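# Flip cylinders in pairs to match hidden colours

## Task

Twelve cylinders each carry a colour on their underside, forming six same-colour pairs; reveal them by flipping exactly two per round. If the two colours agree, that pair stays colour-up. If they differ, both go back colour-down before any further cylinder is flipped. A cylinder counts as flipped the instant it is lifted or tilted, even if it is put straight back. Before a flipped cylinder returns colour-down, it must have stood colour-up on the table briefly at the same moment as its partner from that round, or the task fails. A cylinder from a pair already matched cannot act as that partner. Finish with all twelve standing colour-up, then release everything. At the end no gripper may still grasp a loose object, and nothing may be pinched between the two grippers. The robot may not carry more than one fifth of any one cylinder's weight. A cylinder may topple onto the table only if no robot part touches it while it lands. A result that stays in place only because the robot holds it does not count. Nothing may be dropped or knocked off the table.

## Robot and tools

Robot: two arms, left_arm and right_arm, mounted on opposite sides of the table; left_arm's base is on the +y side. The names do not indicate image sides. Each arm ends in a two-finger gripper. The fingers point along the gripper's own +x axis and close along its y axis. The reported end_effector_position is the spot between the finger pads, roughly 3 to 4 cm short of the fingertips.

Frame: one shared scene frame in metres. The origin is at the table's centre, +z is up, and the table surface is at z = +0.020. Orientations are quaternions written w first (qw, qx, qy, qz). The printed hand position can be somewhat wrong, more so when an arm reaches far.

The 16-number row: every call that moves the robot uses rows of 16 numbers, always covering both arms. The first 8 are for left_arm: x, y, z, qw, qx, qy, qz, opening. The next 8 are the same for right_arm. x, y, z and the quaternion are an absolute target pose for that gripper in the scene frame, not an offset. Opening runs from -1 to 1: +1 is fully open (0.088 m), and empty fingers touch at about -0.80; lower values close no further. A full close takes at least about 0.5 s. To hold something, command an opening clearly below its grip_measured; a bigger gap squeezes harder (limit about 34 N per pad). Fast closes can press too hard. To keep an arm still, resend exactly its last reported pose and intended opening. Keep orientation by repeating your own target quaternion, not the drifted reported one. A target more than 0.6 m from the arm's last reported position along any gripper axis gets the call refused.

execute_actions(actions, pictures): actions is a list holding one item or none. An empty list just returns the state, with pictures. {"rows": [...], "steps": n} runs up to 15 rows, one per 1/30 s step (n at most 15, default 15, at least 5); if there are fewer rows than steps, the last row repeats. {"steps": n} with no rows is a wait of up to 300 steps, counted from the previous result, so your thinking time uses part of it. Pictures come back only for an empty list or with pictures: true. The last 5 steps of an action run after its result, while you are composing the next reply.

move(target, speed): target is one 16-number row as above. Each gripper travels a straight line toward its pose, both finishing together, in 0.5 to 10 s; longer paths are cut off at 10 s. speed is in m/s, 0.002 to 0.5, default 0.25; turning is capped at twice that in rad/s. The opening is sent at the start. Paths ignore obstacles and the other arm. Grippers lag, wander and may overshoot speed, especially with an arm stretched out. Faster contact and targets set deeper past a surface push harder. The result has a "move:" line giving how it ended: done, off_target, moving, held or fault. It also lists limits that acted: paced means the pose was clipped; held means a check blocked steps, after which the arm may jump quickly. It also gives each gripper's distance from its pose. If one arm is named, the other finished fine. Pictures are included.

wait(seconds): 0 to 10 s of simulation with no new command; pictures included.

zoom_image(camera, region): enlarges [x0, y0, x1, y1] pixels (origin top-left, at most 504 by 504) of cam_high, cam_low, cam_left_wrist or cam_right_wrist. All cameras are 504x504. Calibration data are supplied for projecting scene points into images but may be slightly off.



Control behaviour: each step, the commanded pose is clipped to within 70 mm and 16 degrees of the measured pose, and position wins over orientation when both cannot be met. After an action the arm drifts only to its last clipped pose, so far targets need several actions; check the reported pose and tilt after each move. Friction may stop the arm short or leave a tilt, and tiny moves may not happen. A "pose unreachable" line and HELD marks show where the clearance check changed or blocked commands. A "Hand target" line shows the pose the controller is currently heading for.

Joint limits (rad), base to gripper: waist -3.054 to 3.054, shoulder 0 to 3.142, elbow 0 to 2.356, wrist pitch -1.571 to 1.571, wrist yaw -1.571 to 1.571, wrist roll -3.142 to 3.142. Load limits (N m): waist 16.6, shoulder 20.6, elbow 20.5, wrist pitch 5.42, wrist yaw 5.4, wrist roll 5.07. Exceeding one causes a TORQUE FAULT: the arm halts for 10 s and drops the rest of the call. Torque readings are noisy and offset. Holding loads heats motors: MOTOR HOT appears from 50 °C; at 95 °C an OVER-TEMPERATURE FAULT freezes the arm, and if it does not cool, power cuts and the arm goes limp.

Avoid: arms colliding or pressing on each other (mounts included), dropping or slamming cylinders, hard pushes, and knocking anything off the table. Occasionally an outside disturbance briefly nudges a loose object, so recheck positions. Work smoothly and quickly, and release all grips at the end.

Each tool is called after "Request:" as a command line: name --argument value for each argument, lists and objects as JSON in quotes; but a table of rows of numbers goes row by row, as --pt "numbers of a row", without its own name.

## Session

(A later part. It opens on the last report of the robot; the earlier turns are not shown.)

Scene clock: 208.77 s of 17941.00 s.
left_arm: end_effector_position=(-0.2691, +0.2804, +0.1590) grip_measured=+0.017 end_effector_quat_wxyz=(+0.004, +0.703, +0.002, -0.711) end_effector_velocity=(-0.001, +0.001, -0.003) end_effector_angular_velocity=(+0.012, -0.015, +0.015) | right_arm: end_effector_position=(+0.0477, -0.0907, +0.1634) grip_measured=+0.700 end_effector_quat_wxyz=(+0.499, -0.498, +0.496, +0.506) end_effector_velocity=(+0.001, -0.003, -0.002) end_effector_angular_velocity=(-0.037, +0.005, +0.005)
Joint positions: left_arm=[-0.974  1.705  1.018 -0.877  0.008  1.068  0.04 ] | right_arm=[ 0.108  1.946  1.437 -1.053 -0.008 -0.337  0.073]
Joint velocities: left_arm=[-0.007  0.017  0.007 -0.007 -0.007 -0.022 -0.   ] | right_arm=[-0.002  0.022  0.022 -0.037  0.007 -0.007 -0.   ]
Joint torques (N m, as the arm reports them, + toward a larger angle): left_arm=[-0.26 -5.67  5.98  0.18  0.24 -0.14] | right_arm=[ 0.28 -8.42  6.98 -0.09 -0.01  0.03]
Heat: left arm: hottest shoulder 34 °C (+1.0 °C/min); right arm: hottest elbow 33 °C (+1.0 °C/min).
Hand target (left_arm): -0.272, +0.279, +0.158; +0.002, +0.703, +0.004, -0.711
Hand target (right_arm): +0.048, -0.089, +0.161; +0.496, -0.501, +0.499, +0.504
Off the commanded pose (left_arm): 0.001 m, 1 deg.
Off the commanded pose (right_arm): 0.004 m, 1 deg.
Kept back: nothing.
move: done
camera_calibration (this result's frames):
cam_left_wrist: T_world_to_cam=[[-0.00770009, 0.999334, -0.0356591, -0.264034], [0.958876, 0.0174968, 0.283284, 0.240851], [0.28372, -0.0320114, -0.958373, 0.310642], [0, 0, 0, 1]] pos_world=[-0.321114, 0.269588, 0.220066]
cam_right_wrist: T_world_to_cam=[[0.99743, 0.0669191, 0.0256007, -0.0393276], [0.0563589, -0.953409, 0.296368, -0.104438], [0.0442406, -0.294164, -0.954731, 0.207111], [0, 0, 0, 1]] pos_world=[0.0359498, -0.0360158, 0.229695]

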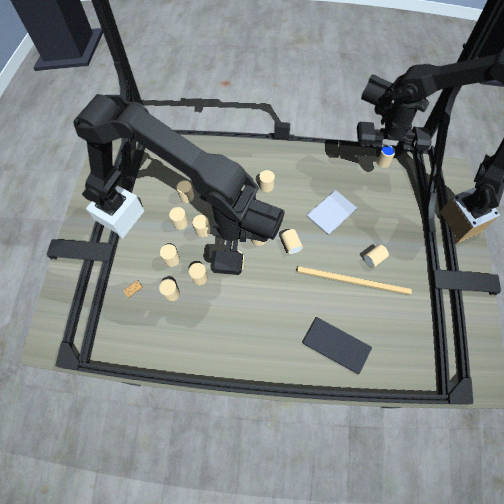

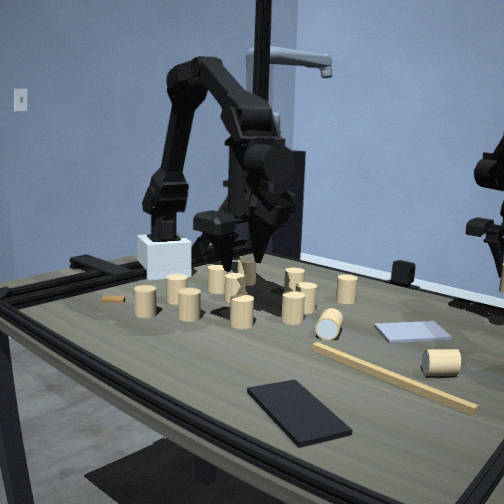

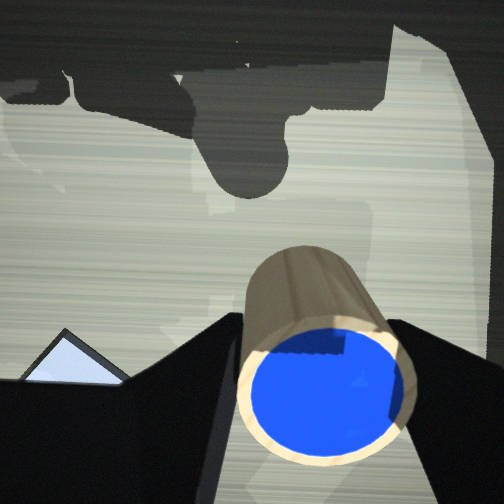

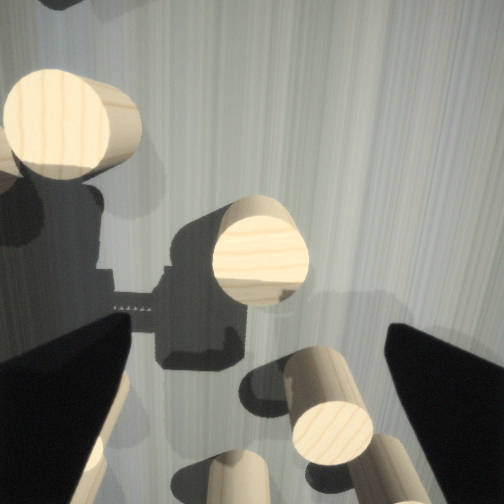

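Request:
move --target '[-0.27,0.28,0.075,0,-0.707,0,0.707,-0.4,0.048,-0.088,0.078,0.5,-0.5,0.5,0.5,0.7]' --speed 0.08

Request:
execute_actions --actions '[{"rows":[[-0.27,0.28,0.075,0,-0.707,0,0.707,0.7,0.048,-0.088,0.078,0.5,-0.5,0.5,0.5,-0.4]],"steps":13}]'

Request:
move --target '[-0.27,0.28,0.16,0,-0.707,0,0.707,0.7,0.048,-0.1,0.17,0.5,-0.5,0.5,0.5,-0.4]'

Request:
move --target '[-0.003,0.09,0.31,0.5,0.5,-0.5,-0.5,0.8,0,-0.05,0.298,0.707,0,0,0.707,-0.4]' --speed 0.4

Request:
move --target '[-0.003,0.014,0.31,0.5,0.5,-0.5,-0.5,0.8,0,-0.05,0.298,0.707,0,0,0.707,-0.4]' --speed 0.15

Request:
execute_actions --actions '[{"rows":[[-0.003,0.014,0.31,0.5,0.5,-0.5,-0.5,-0.4,0,-0.05,0.298,0.707,0,0,0.707,-0.4]],"steps":13}]'

Request:
execute_actions --actions '[{"rows":[[-0.003,0.014,0.31,0.5,0.5,-0.5,-0.5,-0.4,0,-0.05,0.298,0.707,0,0,0.707,0.8]],"steps":10}]'

Request:
move --target '[-0.003,0.06,0.31,0.5,0.5,-0.5,-0.5,-0.4,0,-0.11,0.3,0.707,0,0,0.707,0.8]'

Request:
move --target '[-0.27,0.18,0.16,0,-0.707,0,0.707,-0.4,-0.063,-0.259,0.16,0.5,-0.5,0.5,0.5,0.7]' --speed 0.4

Request:
move --target '[-0.27,0.18,0.075,0,-0.707,0,0.707,-0.4,-0.063,-0.259,0.078,0.5,-0.5,0.5,0.5,0.7]' --speed 0.08

Request:
execute_actions --actions '[{"rows":[[-0.27,0.18,0.075,0,-0.707,0,0.707,0.7,-0.063,-0.259,0.078,0.5,-0.5,0.5,0.5,0.7]],"steps":13}]'

Request:
move --target '[-0.27,0.18,0.16,0,-0.707,0,0.707,0.7,-0.063,-0.259,0.078,0.5,-0.5,0.5,0.5,0.7]'

Scene clock: 210.97 s of 17941.00 s.
left_arm: end_effector_position=(-0.2720, +0.2758, +0.0816) grip_measured=+0.016 end_effector_quat_wxyz=(+0.007, +0.703, -0.004, -0.711) end_effector_velocity=(+0.002, +0.002, -0.001) end_effector_angular_velocity=(+0.007, -0.012, +0.005) | right_arm: end_effector_position=(+0.0497, -0.0853, +0.0852) grip_measured=+0.700 end_effector_quat_wxyz=(+0.505, -0.497, +0.494, +0.504) end_effector_velocity=(-0.001, -0.002, +0.000) end_effector_angular_velocity=(-0.005, +0.009, +0.005)
Joint positions: left_arm=[-0.978  1.894  0.887 -0.544  0.003  1.067  0.04 ] | right_arm=[ 0.11   2.075  1.29  -0.767 -0.003 -0.329  0.073]
Joint velocities: left_arm=[-0.002  0.002 -0.002 -0.007 -0.007 -0.007 -0.   ] | right_arm=[-0.002 -0.002 -0.002 -0.007 -0.007 -0.007 -0.   ]
Joint torques (N m, as the arm reports them, + toward a larger angle): left_arm=[-0.34 -5.4   3.1   0.9  -0.09  0.11] | right_arm=[ 0.27 -8.82  3.99  0.3   0.    0.19]
Heat: left arm: hottest shoulder 34 °C (+1.0 °C/min); right arm: hottest elbow 33 °C (+1.0 °C/min).
Hand target (left_arm): -0.270, +0.280, +0.075; -0.000, +0.707, +0.000, -0.707
Hand target (right_arm): +0.048, -0.089, +0.078; +0.500, -0.500, +0.500, +0.500
Off the commanded pose (left_arm): 0.008 m, 1 deg.
Off the commanded pose (right_arm): 0.008 m, 1 deg.
Kept back: nothing.
move: done
camera_calibration (this result's frames):
cam_left_wrist: T_world_to_cam=[[-0.00516112, 0.998799, -0.0487189, -0.260294], [0.95934, 0.0186946, 0.281635, 0.265575], [0.282207, -0.0452844, -0.958284, 0.240375], [0, 0, 0, 1]] pos_world=[-0.323955, 0.265902, 0.142871]
cam_right_wrist: T_world_to_cam=[[0.99756, 0.0605018, 0.0348386, -0.0410003], [0.0478999, -0.956152, 0.288928, -0.0754975], [0.0507916, -0.286555, -0.956717, 0.13447], [0, 0, 0, 1]] pos_world=[0.0376867, -0.0311736, 0.151891]

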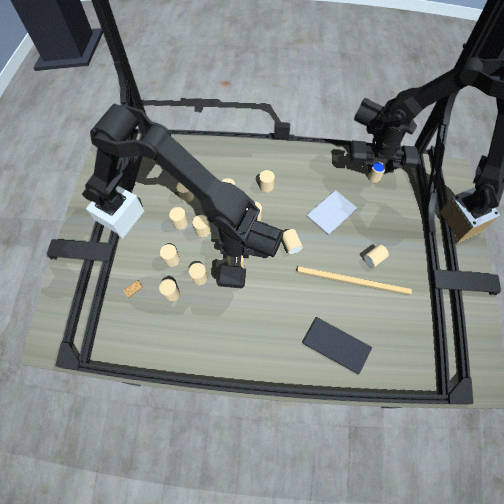

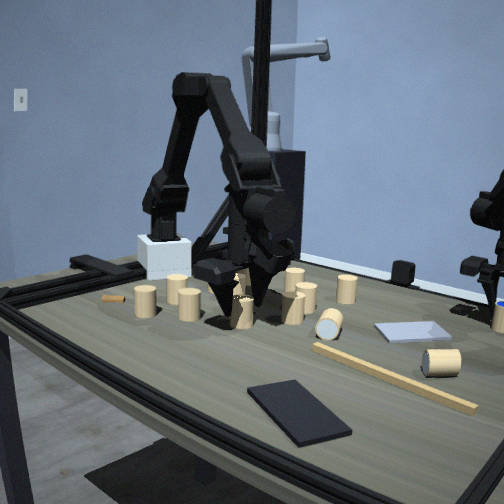

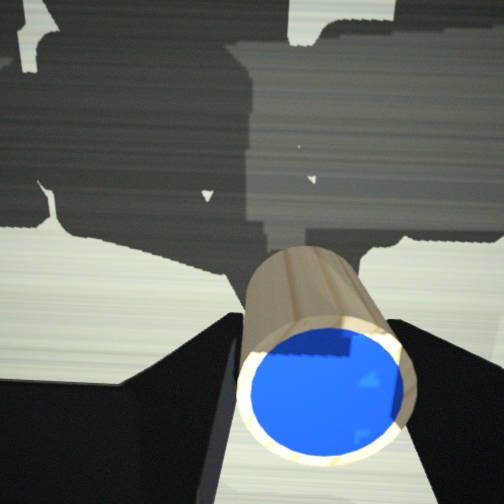

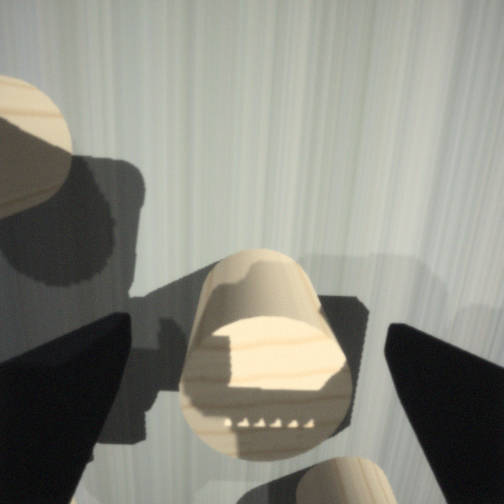

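Scene clock: 211.23 s of 17941.00 s.
left_arm: end_effector_position=(-0.2722, +0.2753, +0.0800) grip_measured=+0.541 end_effector_quat_wxyz=(+0.008, +0.703, -0.004, -0.711) end_effector_velocity=(+0.002, +0.003, -0.002) end_effector_angular_velocity=(+0.012, -0.014, +0.020) | right_arm: end_effector_position=(+0.0496, -0.0857, +0.0841) grip_measured=+0.022 end_effector_quat_wxyz=(+0.504, -0.498, +0.494, +0.504) end_effector_velocity=(+0.001, -0.002, +0.002) end_effector_angular_velocity=(+0.000, +0.008, +0.000)
Joint positions: left_arm=[-0.978  1.9    0.887 -0.537  0.003  1.067  0.065] | right_arm=[ 0.11   2.079  1.29  -0.766 -0.001 -0.329  0.04 ]
Joint velocities: left_arm=[-0.002  0.007 -0.002 -0.007 -0.007 -0.022  0.175] | right_arm=[-0.007 -0.007 -0.002 -0.007 -0.007 -0.007 -0.   ]
Joint torques (N m, as the arm reports them, + toward a larger angle): left_arm=[-0.16 -6.1   3.11  0.41 -0.1   0.09] | right_arm=[ 0.28 -8.79  4.45  0.27 -0.03  0.18]
Heat: left arm: hottest shoulder 34 °C (+0.0 °C/min); right arm: hottest elbow 33 °C (+1.0 °C/min).
Steps of this call (steps 1 to 8: the first 8 steps of this action). Readings (end_effector_position):
1: left_arm (-0.2720, +0.2757, +0.0816) | right_arm (+0.0496, -0.0854, +0.0851)
2: left_arm (-0.2721, +0.2756, +0.0816) | right_arm (+0.0495, -0.0854, +0.0848)
4: left_arm (-0.2725, +0.2748, +0.0813) | right_arm (+0.0494, -0.0855, +0.0846)
8: the state above

Scene clock: 212.63 s of 17941.00 s.
left_arm: end_effector_position=(-0.2680, +0.2830, +0.1548) grip_measured=+0.700 end_effector_quat_wxyz=(-0.004, +0.709, +0.008, -0.705) end_effector_velocity=(+0.000, -0.000, +0.006) end_effector_angular_velocity=(-0.006, -0.005, +0.005) | right_arm: end_effector_position=(+0.0463, -0.1011, +0.1638) grip_measured=+0.023 end_effector_quat_wxyz=(+0.495, -0.501, +0.506, +0.497) end_effector_velocity=(-0.002, -0.005, +0.003) end_effector_angular_velocity=(-0.023, +0.016, +0.005)
Joint positions: left_arm=[-0.978  1.721  1.019 -0.885  0.003  1.067  0.073] | right_arm=[ 0.105  1.928  1.414 -1.073 -0.001 -0.329  0.04 ]
Joint velocities: left_arm=[-0.002 -0.012  0.012 -0.022 -0.007 -0.007 -0.   ] | right_arm=[-0.002 -0.002  0.007 -0.037 -0.007 -0.007 -0.   ]
Joint torques (N m, as the arm reports them, + toward a larger angle): left_arm=[-0.05 -8.93  5.82  0.2  -0.07  0.05] | right_arm=[ -0.32 -11.34   6.99  -0.13  -0.04  -0.22]
Heat: left arm: hottest shoulder 34 °C (+0.0 °C/min); right arm: hottest elbow 33 °C (+1.0 °C/min).
Hand target (left_arm): -0.270, +0.280, +0.160; +0.000, +0.707, -0.000, -0.707
Hand target (right_arm): +0.048, -0.099, +0.170; +0.500, -0.500, +0.500, +0.500
Off your previous action's commanded pose (left_arm): 0.007 m, 1 deg at its last step (step 5 of this call).
Off your previous action's commanded pose (right_arm): 0.007 m, 1 deg at its last step (step 5 of this call).
Off the commanded pose (left_arm): 0.006 m, 1 deg.
Off the commanded pose (right_arm): 0.006 m, 1 deg.
Kept back: nothing.
move: done
camera_calibration (this result's frames):
cam_left_wrist: T_world_to_cam=[[-0.00457297, 0.999853, -0.016516, -0.26904], [0.954098, 0.00930852, 0.299351, 0.239507], [0.29946, -0.014389, -0.954, 0.30491], [0, 0, 0, 1]] pos_world=[-0.321051, 0.271159, 0.214744]
cam_right_wrist: T_world_to_cam=[[0.998169, 0.0561439, 0.0225008, -0.0379371], [0.0459827, -0.946054, 0.32073, -0.117194], [0.039294, -0.319108, -0.946903, 0.20096], [0, 0, 0, 1]] pos_world=[0.03536, -0.0446137, 0.228731]

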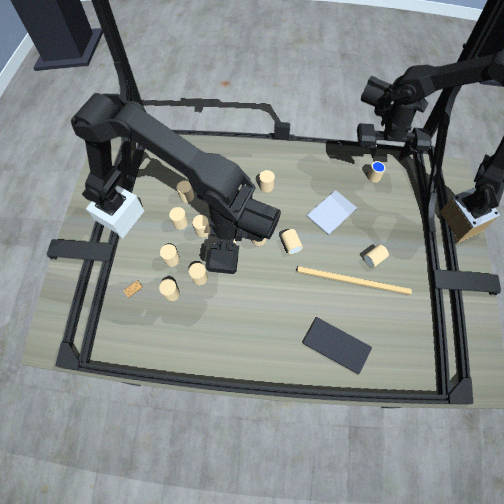

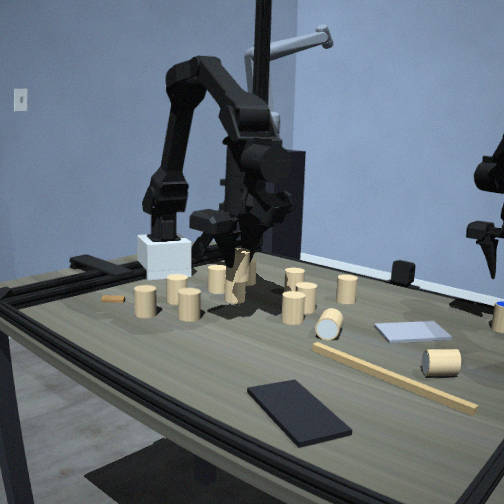

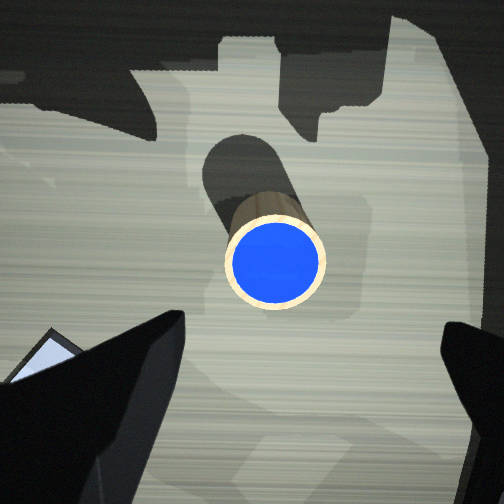

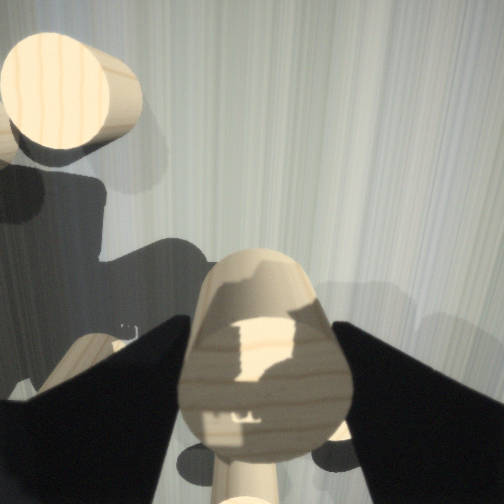

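Scene clock: 215.27 s of 17941.00 s.
left_arm: end_effector_position=(-0.0034, +0.0935, +0.3124) grip_measured=+0.800 end_effector_quat_wxyz=(+0.494, +0.502, -0.506, -0.498) end_effector_velocity=(+0.000, -0.001, +0.002) end_effector_angular_velocity=(-0.015, +0.000, +0.005) | right_arm: end_effector_position=(+0.0013, -0.0485, +0.3025) grip_measured=+0.022 end_effector_quat_wxyz=(+0.711, -0.002, -0.009, +0.703) end_effector_velocity=(-0.000, -0.001, -0.001) end_effector_angular_velocity=(+0.007, -0.009, +0.005)
Joint positions: left_arm=[-0.051  1.735  0.739  0.997  0.437  1.586  0.078] | right_arm=[ 0.156  1.439  0.488  0.962 -0.27  -0.012  0.04 ]
Joint velocities: left_arm=[-0.002  0.007  0.002  0.022 -0.007 -0.007  0.   ] | right_arm=[-0.002  0.007 -0.007  0.022 -0.007 -0.007 -0.   ]
Joint torques (N m, as the arm reports them, + toward a larger angle): left_arm=[ 0.23 -6.5   6.46  1.72  0.18 -0.15] | right_arm=[ 0.23 -5.29  5.    1.65  0.04  0.19]
Heat: left arm: hottest shoulder 34 °C (+0.0 °C/min); right arm: hottest elbow 33 °C (+1.0 °C/min).
Hand target (left_arm): -0.001, +0.091, +0.312; +0.496, +0.500, -0.506, -0.498
Hand target (right_arm): +0.000, -0.049, +0.297; +0.711, -0.002, -0.003, +0.703
Off the commanded pose (left_arm): 0.004 m, 1 deg.
Off the commanded pose (right_arm): 0.005 m, 1 deg.
Kept back: nothing.
move: done
camera_calibration (this result's frames):
cam_left_wrist: T_world_to_cam=[[0.0159784, -0.0349665, -0.999261, 0.328016], [0.958189, 0.286086, 0.00531083, 0.00758464], [0.285689, -0.957566, 0.0380757, 0.151563], [0, 0, 0, 1]] pos_world=[-0.0558086, 0.154432, 0.321962]
cam_right_wrist: T_world_to_cam=[[0.996478, -0.0409863, 0.0731587, -0.0190364], [0.0577319, -0.297445, -0.952992, 0.30689], [0.0608203, 0.953859, -0.294031, 0.214997], [0, 0, 0, 1]] pos_world=[-0.0118242, -0.114574, 0.357072]

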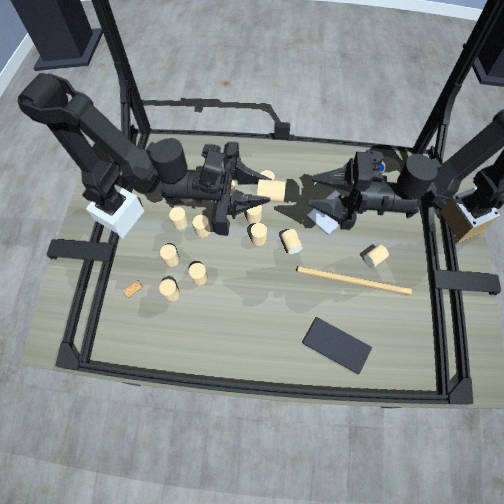

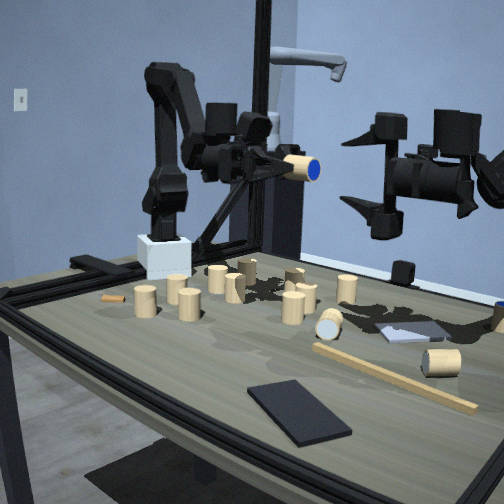

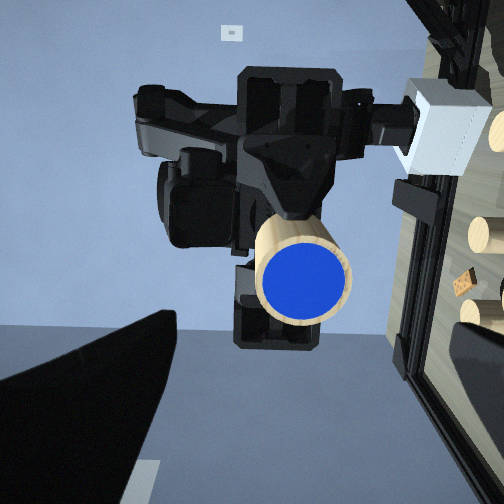

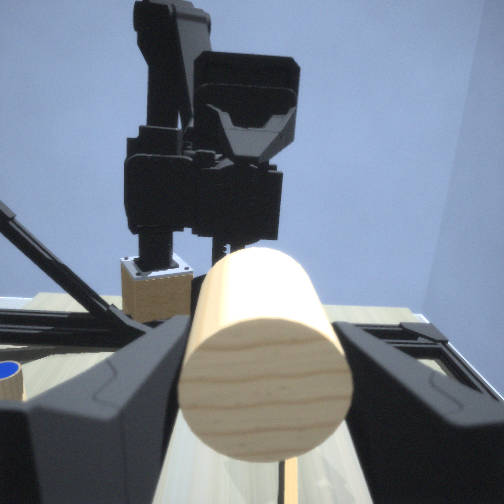

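Scene clock: 216.33 s of 17941.00 s.
left_arm: end_effector_position=(-0.0033, +0.0178, +0.3138) grip_measured=+0.800 end_effector_quat_wxyz=(+0.500, +0.499, -0.503, -0.497) end_effector_velocity=(+0.000, -0.002, -0.005) end_effector_angular_velocity=(+0.021, +0.015, +0.005) | right_arm: end_effector_position=(-0.0004, -0.0486, +0.3020) grip_measured=+0.023 end_effector_quat_wxyz=(+0.707, +0.001, -0.006, +0.707) end_effector_velocity=(-0.000, -0.001, -0.002) end_effector_angular_velocity=(-0.007, -0.005, +0.005)
Joint positions: left_arm=[-0.135  1.956  1.043  0.92   0.344  1.573  0.078] | right_arm=[ 0.156  1.439  0.487  0.962 -0.281 -0.005  0.04 ]
Joint velocities: left_arm=[-0.002  0.007  0.007 -0.022 -0.007 -0.007 -0.   ] | right_arm=[-0.002 -0.002 -0.002 -0.007 -0.007 -0.007 -0.   ]
Joint torques (N m, as the arm reports them, + toward a larger angle): left_arm=[-0.32 -8.28  7.07  1.48 -0.15 -0.16] | right_arm=[-0.32 -6.02  5.    1.37 -0.12  0.2 ]
Heat: left arm: hottest shoulder 34 °C (+0.0 °C/min); right arm: hottest elbow 33 °C (+1.0 °C/min).
Hand target (left_arm): -0.003, +0.014, +0.310; +0.500, +0.500, -0.500, -0.500
Hand target (right_arm): -0.000, -0.050, +0.298; +0.707, -0.000, +0.000, +0.707
Off the commanded pose (left_arm): 0.005 m, 1 deg.
Off the commanded pose (right_arm): 0.004 m, 1 deg.
Kept back: nothing.
move: done
camera_calibration (this result's frames):
cam_left_wrist: T_world_to_cam=[[0.00556913, -0.0406432, -0.999158, 0.326849], [0.955989, 0.293329, -0.00660337, 0.0328142], [0.293351, -0.955147, 0.040488, 0.0781885], [0, 0, 0, 1]] pos_world=[-0.0561269, 0.0783404, 0.323625]
cam_right_wrist: T_world_to_cam=[[0.997353, -0.030193, 0.0661443, -0.0147179], [0.0541889, -0.297888, -0.953062, 0.306442], [0.0484793, 0.954123, -0.295463, 0.215511], [0, 0, 0, 1]] pos_world=[-0.0123747, -0.114784, 0.356707]

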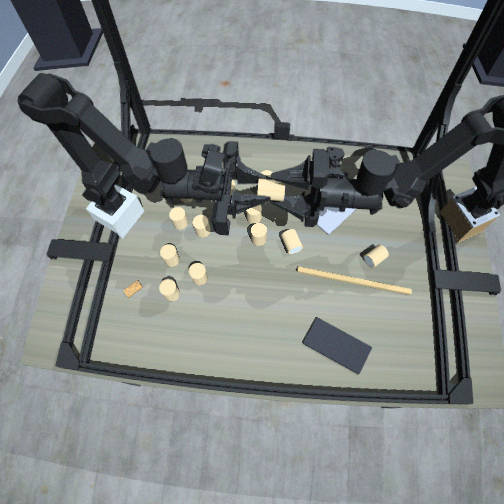

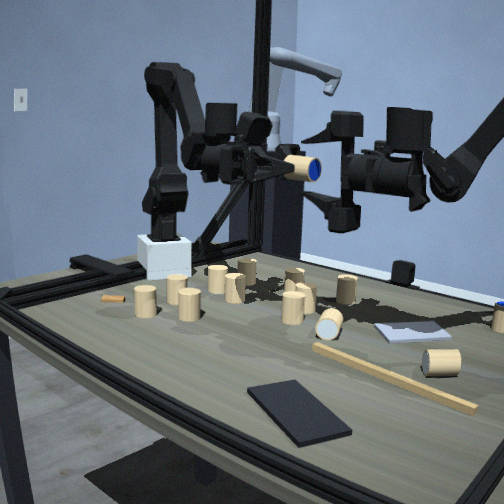

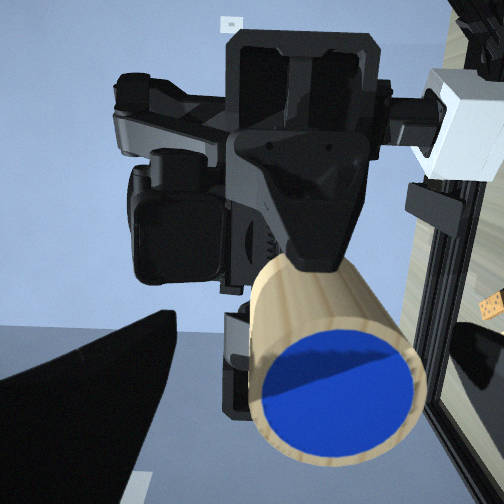

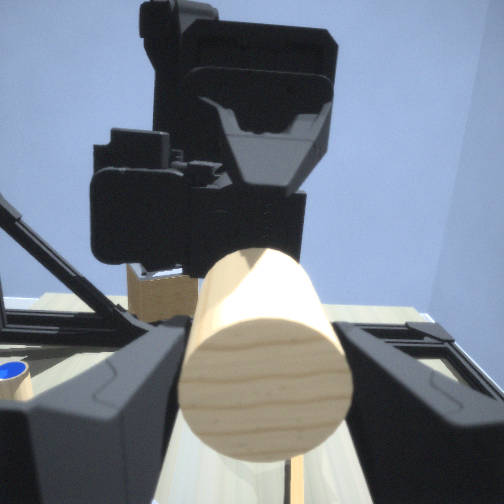

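Scene clock: 216.60 s of 17941.00 s.
left_arm: end_effector_position=(-0.0031, +0.0174, +0.3129) grip_measured=+0.021 end_effector_quat_wxyz=(+0.500, +0.500, -0.502, -0.498) end_effector_velocity=(+0.002, -0.001, -0.006) end_effector_angular_velocity=(+0.016, +0.013, +0.020) | right_arm: end_effector_position=(-0.0003, -0.0486, +0.3021) grip_measured=+0.023 end_effector_quat_wxyz=(+0.707, +0.001, -0.006, +0.707) end_effector_velocity=(-0.001, -0.001, -0.000) end_effector_angular_velocity=(+0.002, +0.006, +0.015)
Joint positions: left_arm=[-0.135  1.957  1.045  0.916  0.344  1.573  0.04 ] | right_arm=[ 0.156  1.439  0.487  0.963 -0.281 -0.005  0.04 ]
Joint velocities: left_arm=[-0.002  0.007 -0.002 -0.007 -0.022 -0.007 -0.002] | right_arm=[-0.007  0.002 -0.002  0.007 -0.022  0.007 -0.   ]
Joint torques (N m, as the arm reports them, + toward a larger angle): left_arm=[-0.18 -8.4   6.88  1.62 -0.18 -0.13] | right_arm=[-0.22 -6.1   5.03  1.3  -0.11  0.18]
Heat: left arm: hottest shoulder 34 °C (+0.0 °C/min); right arm: hottest elbow 33 °C (+1.0 °C/min).
Steps of this call (steps 1 to 8: the first 8 steps of this action). Readings (end_effector_position):
1: left_arm (-0.0033, +0.0177, +0.3137) | right_arm (-0.0004, -0.0486, +0.3020)
2: left_arm (-0.0033, +0.0176, +0.3138) | right_arm (-0.0004, -0.0486, +0.3020)
4: left_arm (-0.0032, +0.0176, +0.3138) | right_arm (-0.0004, -0.0486, +0.3020)
8: the state above

Scene clock: 216.93 s of 17941.00 s.
left_arm: end_effector_position=(-0.0031, +0.0174, +0.3125) grip_measured=+0.021 end_effector_quat_wxyz=(+0.500, +0.500, -0.501, -0.498) end_effector_velocity=(-0.000, -0.001, -0.006) end_effector_angular_velocity=(+0.016, +0.013, +0.005) | right_arm: end_effector_position=(-0.0003, -0.0487, +0.3021) grip_measured=+0.193 end_effector_quat_wxyz=(+0.707, +0.001, -0.006, +0.707) end_effector_velocity=(-0.002, -0.000, -0.002) end_effector_angular_velocity=(-0.007, +0.009, +0.010)
Joint positions: left_arm=[-0.135  1.958  1.045  0.916  0.344  1.573  0.04 ] | right_arm=[ 0.155  1.439  0.487  0.963 -0.282 -0.005  0.048]
Joint velocities: left_arm=[-0.002  0.007 -0.002 -0.007 -0.007 -0.007  0.   ] | right_arm=[ 0.002 -0.002 -0.002 -0.007 -0.007  0.007  0.162]
Joint torques (N m, as the arm reports them, + toward a larger angle): left_arm=[-0.18 -8.3   6.93  1.53 -0.09 -0.1 ] | right_arm=[-0.24 -6.04  5.03  1.29 -0.09  0.18]
Heat: left arm: hottest shoulder 34 °C (+0.0 °C/min); right arm: hottest elbow 33 °C (+1.0 °C/min).
Off your previous action's commanded pose (left_arm): 0.004 m, 0 deg at its last step (step 5 of this call).
Off your previous action's commanded pose (right_arm): 0.004 m, 1 deg at its last step (step 5 of this call).
Steps of this call (steps 1 to 5: the last 5 steps of your previous action; steps 6 to 10: the first 5 steps of this action). Readings (end_effector_position):
6: left_arm (-0.0031, +0.0174, +0.3129) | right_arm (-0.0002, -0.0487, +0.3021)
7: left_arm (-0.0031, +0.0174, +0.3129) | right_arm (-0.0003, -0.0487, +0.3021)
9: left_arm (-0.0031, +0.0174, +0.3127) | right_arm (-0.0003, -0.0487, +0.3021)
10: the state above

Scene clock: 218.47 s of 17941.00 s.
left_arm: end_effector_position=(-0.0027, +0.0565, +0.3071) grip_measured=+0.019 end_effector_quat_wxyz=(+0.499, +0.501, -0.498, -0.502) end_effector_velocity=(-0.001, +0.002, -0.003) end_effector_angular_velocity=(+0.011, +0.012, +0.015) | right_arm: end_effector_position=(+0.0003, -0.1072, +0.3036) grip_measured=+0.800 end_effector_quat_wxyz=(+0.707, +0.000, -0.005, +0.707) end_effector_velocity=(-0.004, -0.004, +0.001) end_effector_angular_velocity=(-0.002, +0.008, +0.020)
Joint positions: left_arm=[-0.096  1.854  0.877  0.97   0.383  1.573  0.04 ] | right_arm=[ 0.066  1.153  0.312  0.849 -0.37  -0.004  0.078]
Joint velocities: left_arm=[-0.007 -0.007 -0.012 -0.007 -0.022 -0.007 -0.   ] | right_arm=[-0.002 -0.027 -0.007 -0.022 -0.022  0.007 -0.   ]
Joint torques (N m, as the arm reports them, + toward a larger angle): left_arm=[ -0.1  -10.93   4.68   1.89   0.12  -0.15] | right_arm=[-0.31 -5.02  5.06  1.13 -0.14  0.18]
Heat: left arm: hottest shoulder 34 °C (+0.0 °C/min); right arm: hottest elbow 33 °C (+1.0 °C/min).
Hand target (left_arm): -0.003, +0.060, +0.310; +0.500, +0.500, -0.500, -0.500
Hand target (right_arm): +0.000, -0.110, +0.300; +0.707, +0.001, +0.000, +0.707
Off your previous action's commanded pose (left_arm): 0.004 m, 0 deg at its last step (step 5 of this call).
Off your previous action's commanded pose (right_arm): 0.004 m, 1 deg at its last step (step 5 of this call).
Off the commanded pose (left_arm): 0.005 m, 0 deg.
Off the commanded pose (right_arm): 0.005 m, 1 deg.
Kept back: nothing.
move: done
camera_calibration (this result's frames):
cam_left_wrist: T_world_to_cam=[[-0.000308085, -0.0270951, -0.999633, 0.321111], [0.955833, 0.293793, -0.00825787, 0.0213447], [0.293909, -0.955485, 0.0258079, 0.119774], [0, 0, 0, 1]] pos_world=[-0.0555058, 0.116872, 0.318078]
cam_right_wrist: T_world_to_cam=[[0.997425, -0.0300947, 0.0650902, -0.0169713], [0.0531458, -0.299175, -0.952717, 0.290225], [0.0481451, 0.953724, -0.296805, 0.272218], [0, 0, 0, 1]] pos_world=[-0.0116026, -0.173303, 0.358402]

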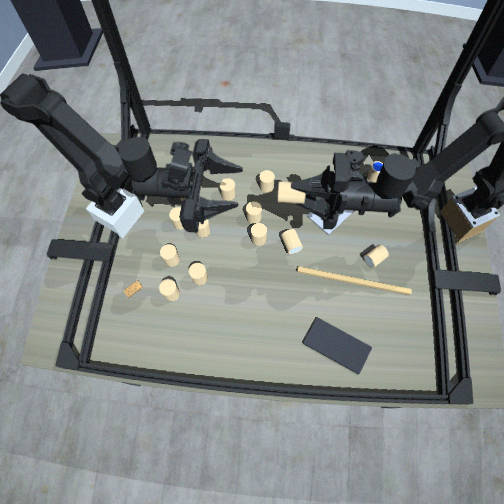

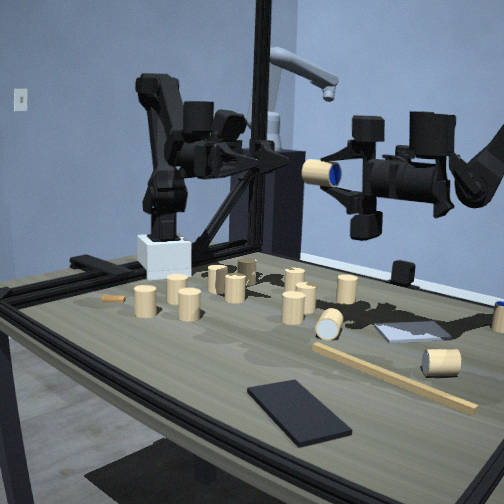

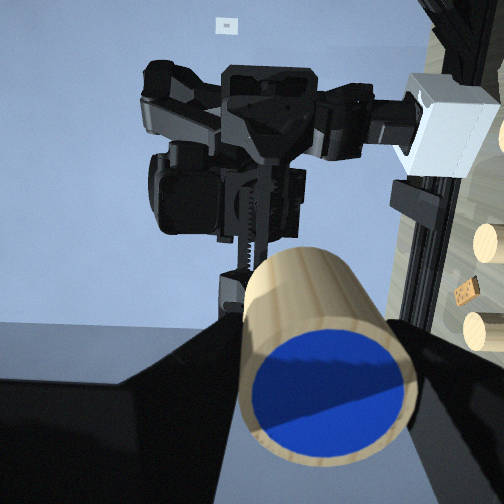

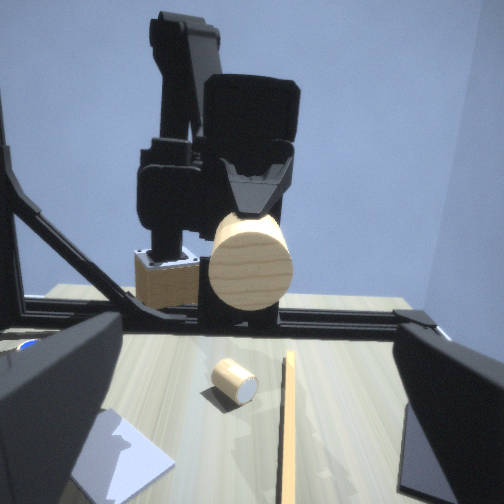

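Scene clock: 221.00 s of 17941.00 s.
left_arm: end_effector_position=(-0.2691, +0.1802, +0.1606) grip_measured=+0.017 end_effector_quat_wxyz=(+0.005, +0.703, +0.000, -0.711) end_effector_velocity=(+0.002, +0.000, +0.000) end_effector_angular_velocity=(+0.023, -0.016, +0.024) | right_arm: end_effector_position=(-0.0626, -0.2619, +0.1606) grip_measured=+0.700 end_effector_quat_wxyz=(+0.496, -0.501, +0.497, +0.505) end_effector_velocity=(-0.005, -0.003, -0.002) end_effector_angular_velocity=(-0.021, +0.023, +0.000)
Joint positions: left_arm=[-0.847  2.022  1.445 -0.984  0.008  1.195  0.04 ] | right_arm=[ 0.401  1.221  0.691 -1.038 -0.005 -0.048  0.073]
Joint velocities: left_arm=[ 0.002  0.017  0.027 -0.037 -0.007 -0.022  0.   ] | right_arm=[ 0.007  0.012 -0.002 -0.007 -0.022  0.007 -0.   ]
Joint torques (N m, as the arm reports them, + toward a larger angle): left_arm=[-0.49 -8.26  6.29  0.17  0.15 -0.04] | right_arm=[ 0.28 -3.16  7.02 -0.06  0.03  0.19]
Heat: left arm: hottest shoulder 34 °C (+1.0 °C/min); right arm: hottest elbow 33 °C (+1.0 °C/min).
Hand target (left_arm): -0.271, +0.179, +0.158; +0.002, +0.703, +0.004, -0.711
Hand target (right_arm): -0.063, -0.260, +0.162; +0.497, -0.502, +0.498, +0.503
Off the commanded pose (left_arm): 0.001 m, 1 deg.
Off the commanded pose (right_arm): 0.003 m, 1 deg.
Kept back: nothing.
move: done
camera_calibration (this result's frames):
cam_left_wrist: T_world_to_cam=[[-0.00771972, 0.999184, -0.0396409, -0.163167], [0.958932, 0.0186371, 0.283022, 0.242015], [0.28353, -0.0358281, -0.958294, 0.309546], [0, 0, 0, 1]] pos_world=[-0.321101, 0.169614, 0.221673]
cam_right_wrist: T_world_to_cam=[[0.997115, 0.0716903, 0.024944, 0.0835551], [0.0607298, -0.950595, 0.304435, -0.260926], [0.0455367, -0.302042, -0.952206, 0.156515], [0, 0, 0, 1]] pos_world=[-0.0745952, -0.206752, 0.226385]

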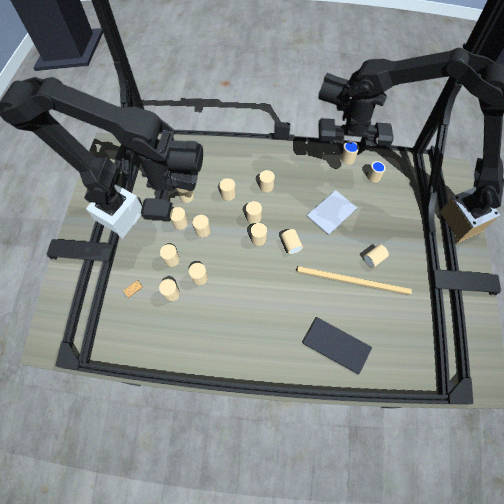

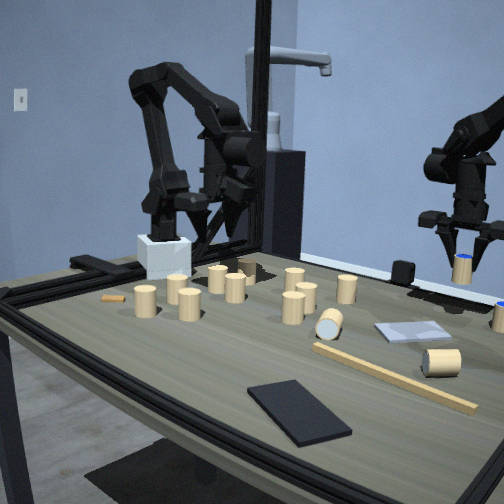

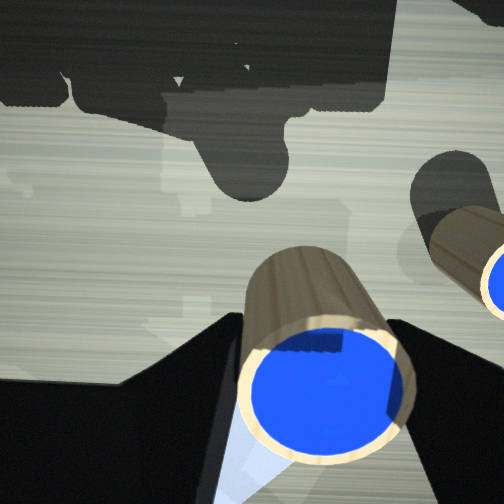

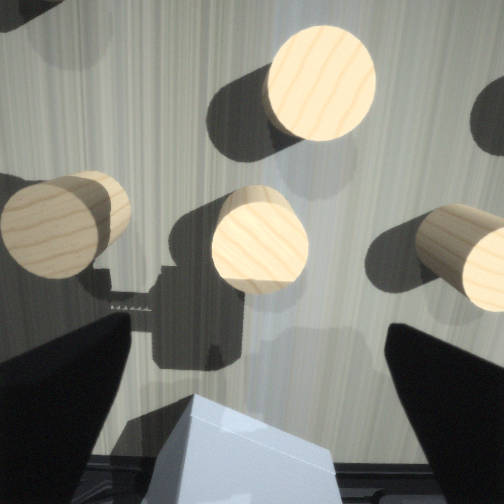

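Scene clock: 222.53 s of 17941.00 s.
left_arm: end_effector_position=(-0.2714, +0.1746, +0.0851) grip_measured=+0.017 end_effector_quat_wxyz=(+0.010, +0.703, -0.006, -0.711) end_effector_velocity=(-0.000, +0.004, -0.001) end_effector_angular_velocity=(+0.009, -0.011, +0.000) | right_arm: end_effector_position=(-0.0628, -0.2567, +0.0816) grip_measured=+0.700 end_effector_quat_wxyz=(+0.502, -0.497, +0.497, +0.504) end_effector_velocity=(-0.003, -0.003, -0.003) end_effector_angular_velocity=(-0.012, +0.022, -0.009)
Joint positions: left_arm=[-0.85   2.159  1.326 -0.712  0.003  1.195  0.04 ] | right_arm=[ 0.405  1.43   0.479 -0.607 -0.003 -0.033  0.073]
Joint velocities: left_arm=[-0.007 -0.002 -0.007 -0.007 -0.007 -0.007 -0.   ] | right_arm=[-0.002  0.012 -0.007  0.007 -0.022  0.007 -0.   ]
Joint torques (N m, as the arm reports them, + toward a larger angle): left_arm=[-0.04 -7.65  3.53  0.8  -0.09  0.11] | right_arm=[ 0.29 -3.57  3.45  0.31  0.02  0.18]
Heat: left arm: hottest shoulder 34 °C (+0.0 °C/min); right arm: hottest elbow 33 °C (+1.0 °C/min).
Hand target (left_arm): -0.270, +0.180, +0.075; -0.000, +0.707, +0.000, -0.707
Hand target (right_arm): -0.063, -0.260, +0.078; +0.500, -0.500, +0.500, +0.500
Off the commanded pose (left_arm): 0.012 m, 2 deg.
Off the commanded pose (right_arm): 0.004 m, 1 deg.
Kept back: nothing.
move: off_target (left_arm)
camera_calibration (this result's frames):
cam_left_wrist: T_world_to_cam=[[-0.00557098, 0.998416, -0.0559906, -0.158523], [0.959264, 0.021151, 0.281717, 0.265432], [0.282455, -0.0521404, -0.957863, 0.240163], [0, 0, 0, 1]] pos_world=[-0.323338, 0.165179, 0.14639]
cam_right_wrist: T_world_to_cam=[[0.997769, 0.0603544, 0.028536, 0.082144], [0.0493041, -0.954359, 0.294563, -0.232765], [0.0450118, -0.292499, -0.955206, 0.0855764], [0, 0, 0, 1]] pos_world=[-0.0743364, -0.202068, 0.147963]

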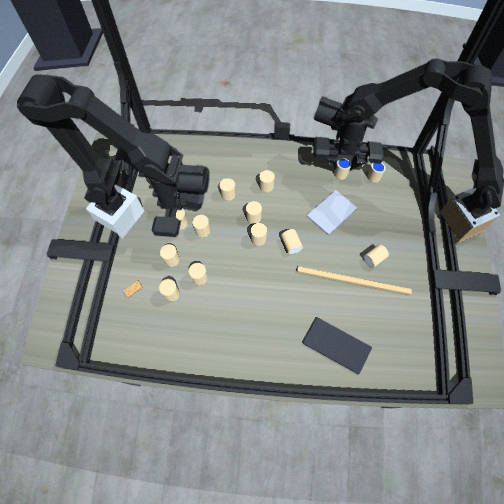

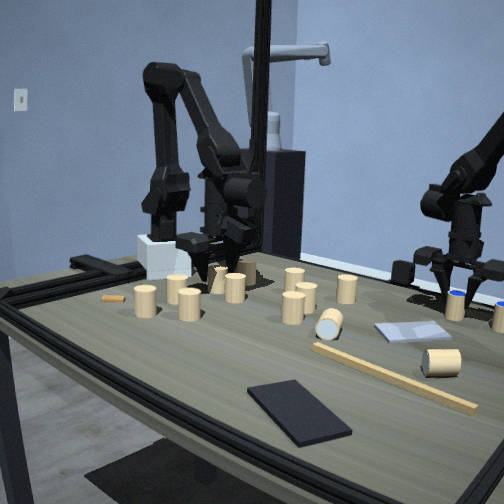

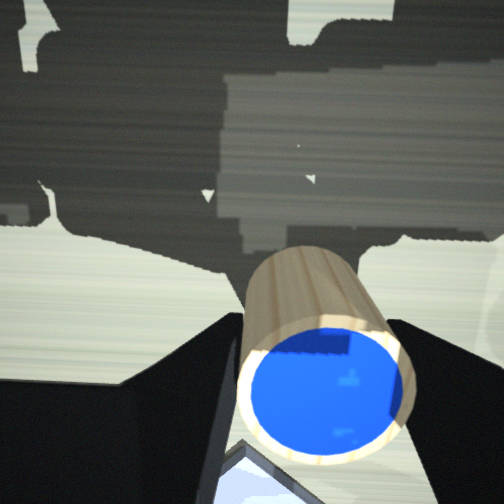

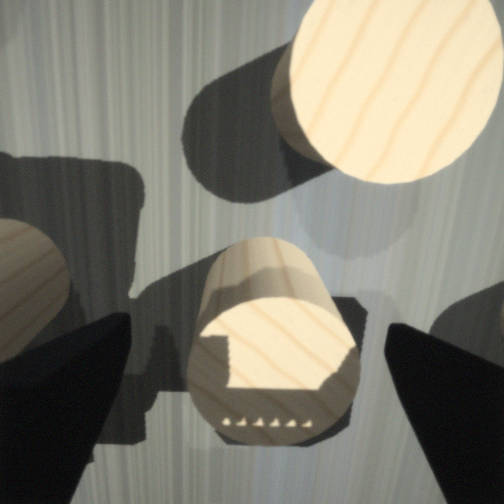

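Scene clock: 222.80 s of 17941.00 s.
left_arm: end_effector_position=(-0.2714, +0.1744, +0.0827) grip_measured=+0.545 end_effector_quat_wxyz=(+0.010, +0.703, -0.006, -0.711) end_effector_velocity=(+0.009, +0.005, -0.005) end_effector_angular_velocity=(+0.021, -0.048, -0.004) | right_arm: end_effector_position=(-0.0628, -0.2564, +0.0806) grip_measured=+0.700 end_effector_quat_wxyz=(+0.502, -0.497, +0.497, +0.504) end_effector_velocity=(-0.002, +0.001, -0.000) end_effector_angular_velocity=(+0.008, +0.007, +0.010)
Joint positions: left_arm=[-0.85   2.165  1.326 -0.706  0.003  1.195  0.066] | right_arm=[ 0.405  1.437  0.479 -0.602 -0.003 -0.033  0.073]
Joint velocities: left_arm=[ 0.002  0.012 -0.002 -0.022 -0.037  0.007  0.174] | right_arm=[ 0.002 -0.002 -0.002  0.007 -0.007 -0.007 -0.   ]
Joint torques (N m, as the arm reports them, + toward a larger angle): left_arm=[-0.12 -8.55  3.86  0.4  -0.03  0.08] | right_arm=[ 0.28 -3.59  3.76  0.31  0.01  0.17]
Heat: left arm: hottest shoulder 34 °C (+0.0 °C/min); right arm: hottest elbow 33 °C (+1.0 °C/min).
Steps of this call (steps 1 to 8: the first 8 steps of this action). Readings (end_effector_position):
1: left_arm (-0.2714, +0.1746, +0.0851) | right_arm (-0.0628, -0.2566, +0.0814)
2: left_arm (-0.2714, +0.1745, +0.0851) | right_arm (-0.0628, -0.2564, +0.0812)
4: left_arm (-0.2717, +0.1737, +0.0848) | right_arm (-0.0628, -0.2566, +0.0808)
8: the state above

Scene clock: 224.17 s of 17941.00 s.
left_arm: end_effector_position=(-0.2683, +0.1828, +0.1538) grip_measured=+0.700 end_effector_quat_wxyz=(-0.004, +0.708, +0.008, -0.706) end_effector_velocity=(+0.001, +0.001, +0.004) end_effector_angular_velocity=(+0.004, -0.010, +0.005) | right_arm: end_effector_position=(-0.0628, -0.2564, +0.0805) grip_measured=+0.700 end_effector_quat_wxyz=(+0.502, -0.497, +0.497, +0.504) end_effector_velocity=(-0.002, -0.003, -0.001) end_effector_angular_velocity=(-0.012, +0.008, +0.010)
Joint positions: left_arm=[-0.85   2.042  1.446 -0.992  0.003  1.195  0.073] | right_arm=[ 0.405  1.438  0.479 -0.602 -0.003 -0.033  0.073]
Joint velocities: left_arm=[-0.002 -0.002  0.012 -0.022 -0.007 -0.007 -0.   ] | right_arm=[ 0.002  0.002 -0.002 -0.007 -0.007 -0.007 -0.   ]
Joint torques (N m, as the arm reports them, + toward a larger angle): left_arm=[ -0.69 -11.64   5.92   0.18  -0.01   0.09] | right_arm=[ 0.27 -3.62  3.78  0.31  0.02  0.17]
Heat: left arm: hottest shoulder 35 °C (+1.0 °C/min); right arm: hottest elbow 33 °C (+1.0 °C/min).
Hand target (left_arm): -0.270, +0.180, +0.160; +0.000, +0.707, -0.000, -0.707
Hand target (right_arm): -0.063, -0.259, +0.078; +0.500, -0.500, +0.500, +0.500
Off your previous action's commanded pose (left_arm): 0.009 m, 1 deg at its last step (step 5 of this call).
Off your previous action's commanded pose (right_arm): 0.004 m, 1 deg at its last step (step 5 of this call).
Off the commanded pose (left_arm): 0.007 m, 1 deg.
Off the commanded pose (right_arm): 0.004 m, 1 deg.
Kept back: nothing.
move: done
camera_calibration (this result's frames):
cam_left_wrist: T_world_to_cam=[[-0.0046206, 0.999849, -0.0167682, -0.168858], [0.954726, 0.00939865, 0.297337, 0.241461], [0.29745, -0.0146352, -0.954625, 0.302239], [0, 0, 0, 1]] pos_world=[-0.321211, 0.170986, 0.213899]
cam_right_wrist: T_world_to_cam=[[0.997771, 0.0604086, 0.0283623, 0.0821785], [0.0493215, -0.953796, 0.296379, -0.232166], [0.0449556, -0.294319, -0.954649, 0.0840684], [0, 0, 0, 1]] pos_world=[-0.0743238, -0.20166, 0.146734]

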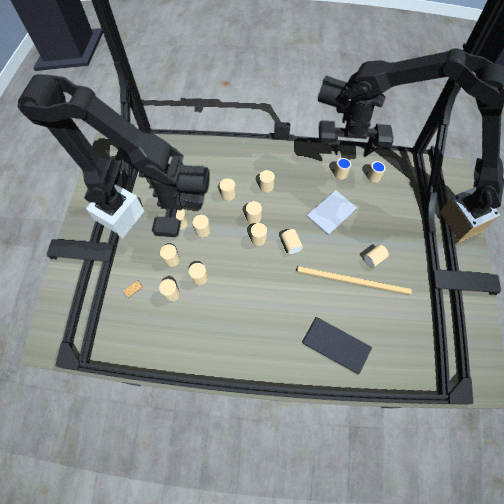

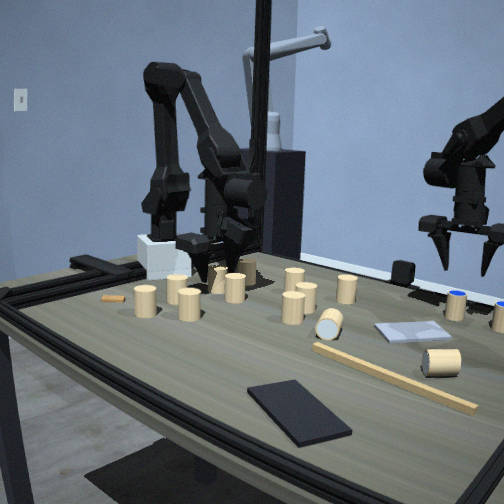

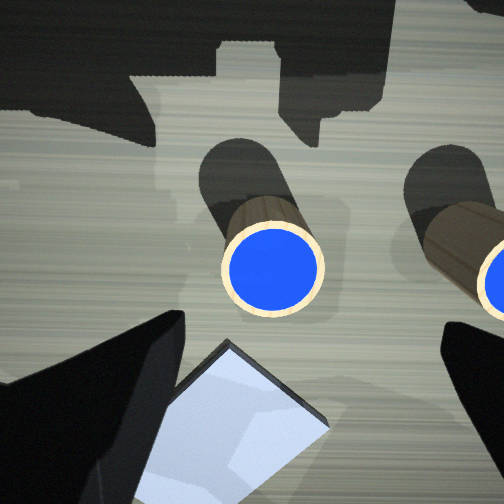

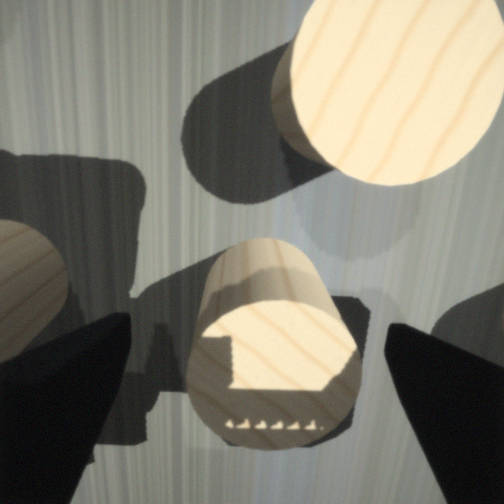

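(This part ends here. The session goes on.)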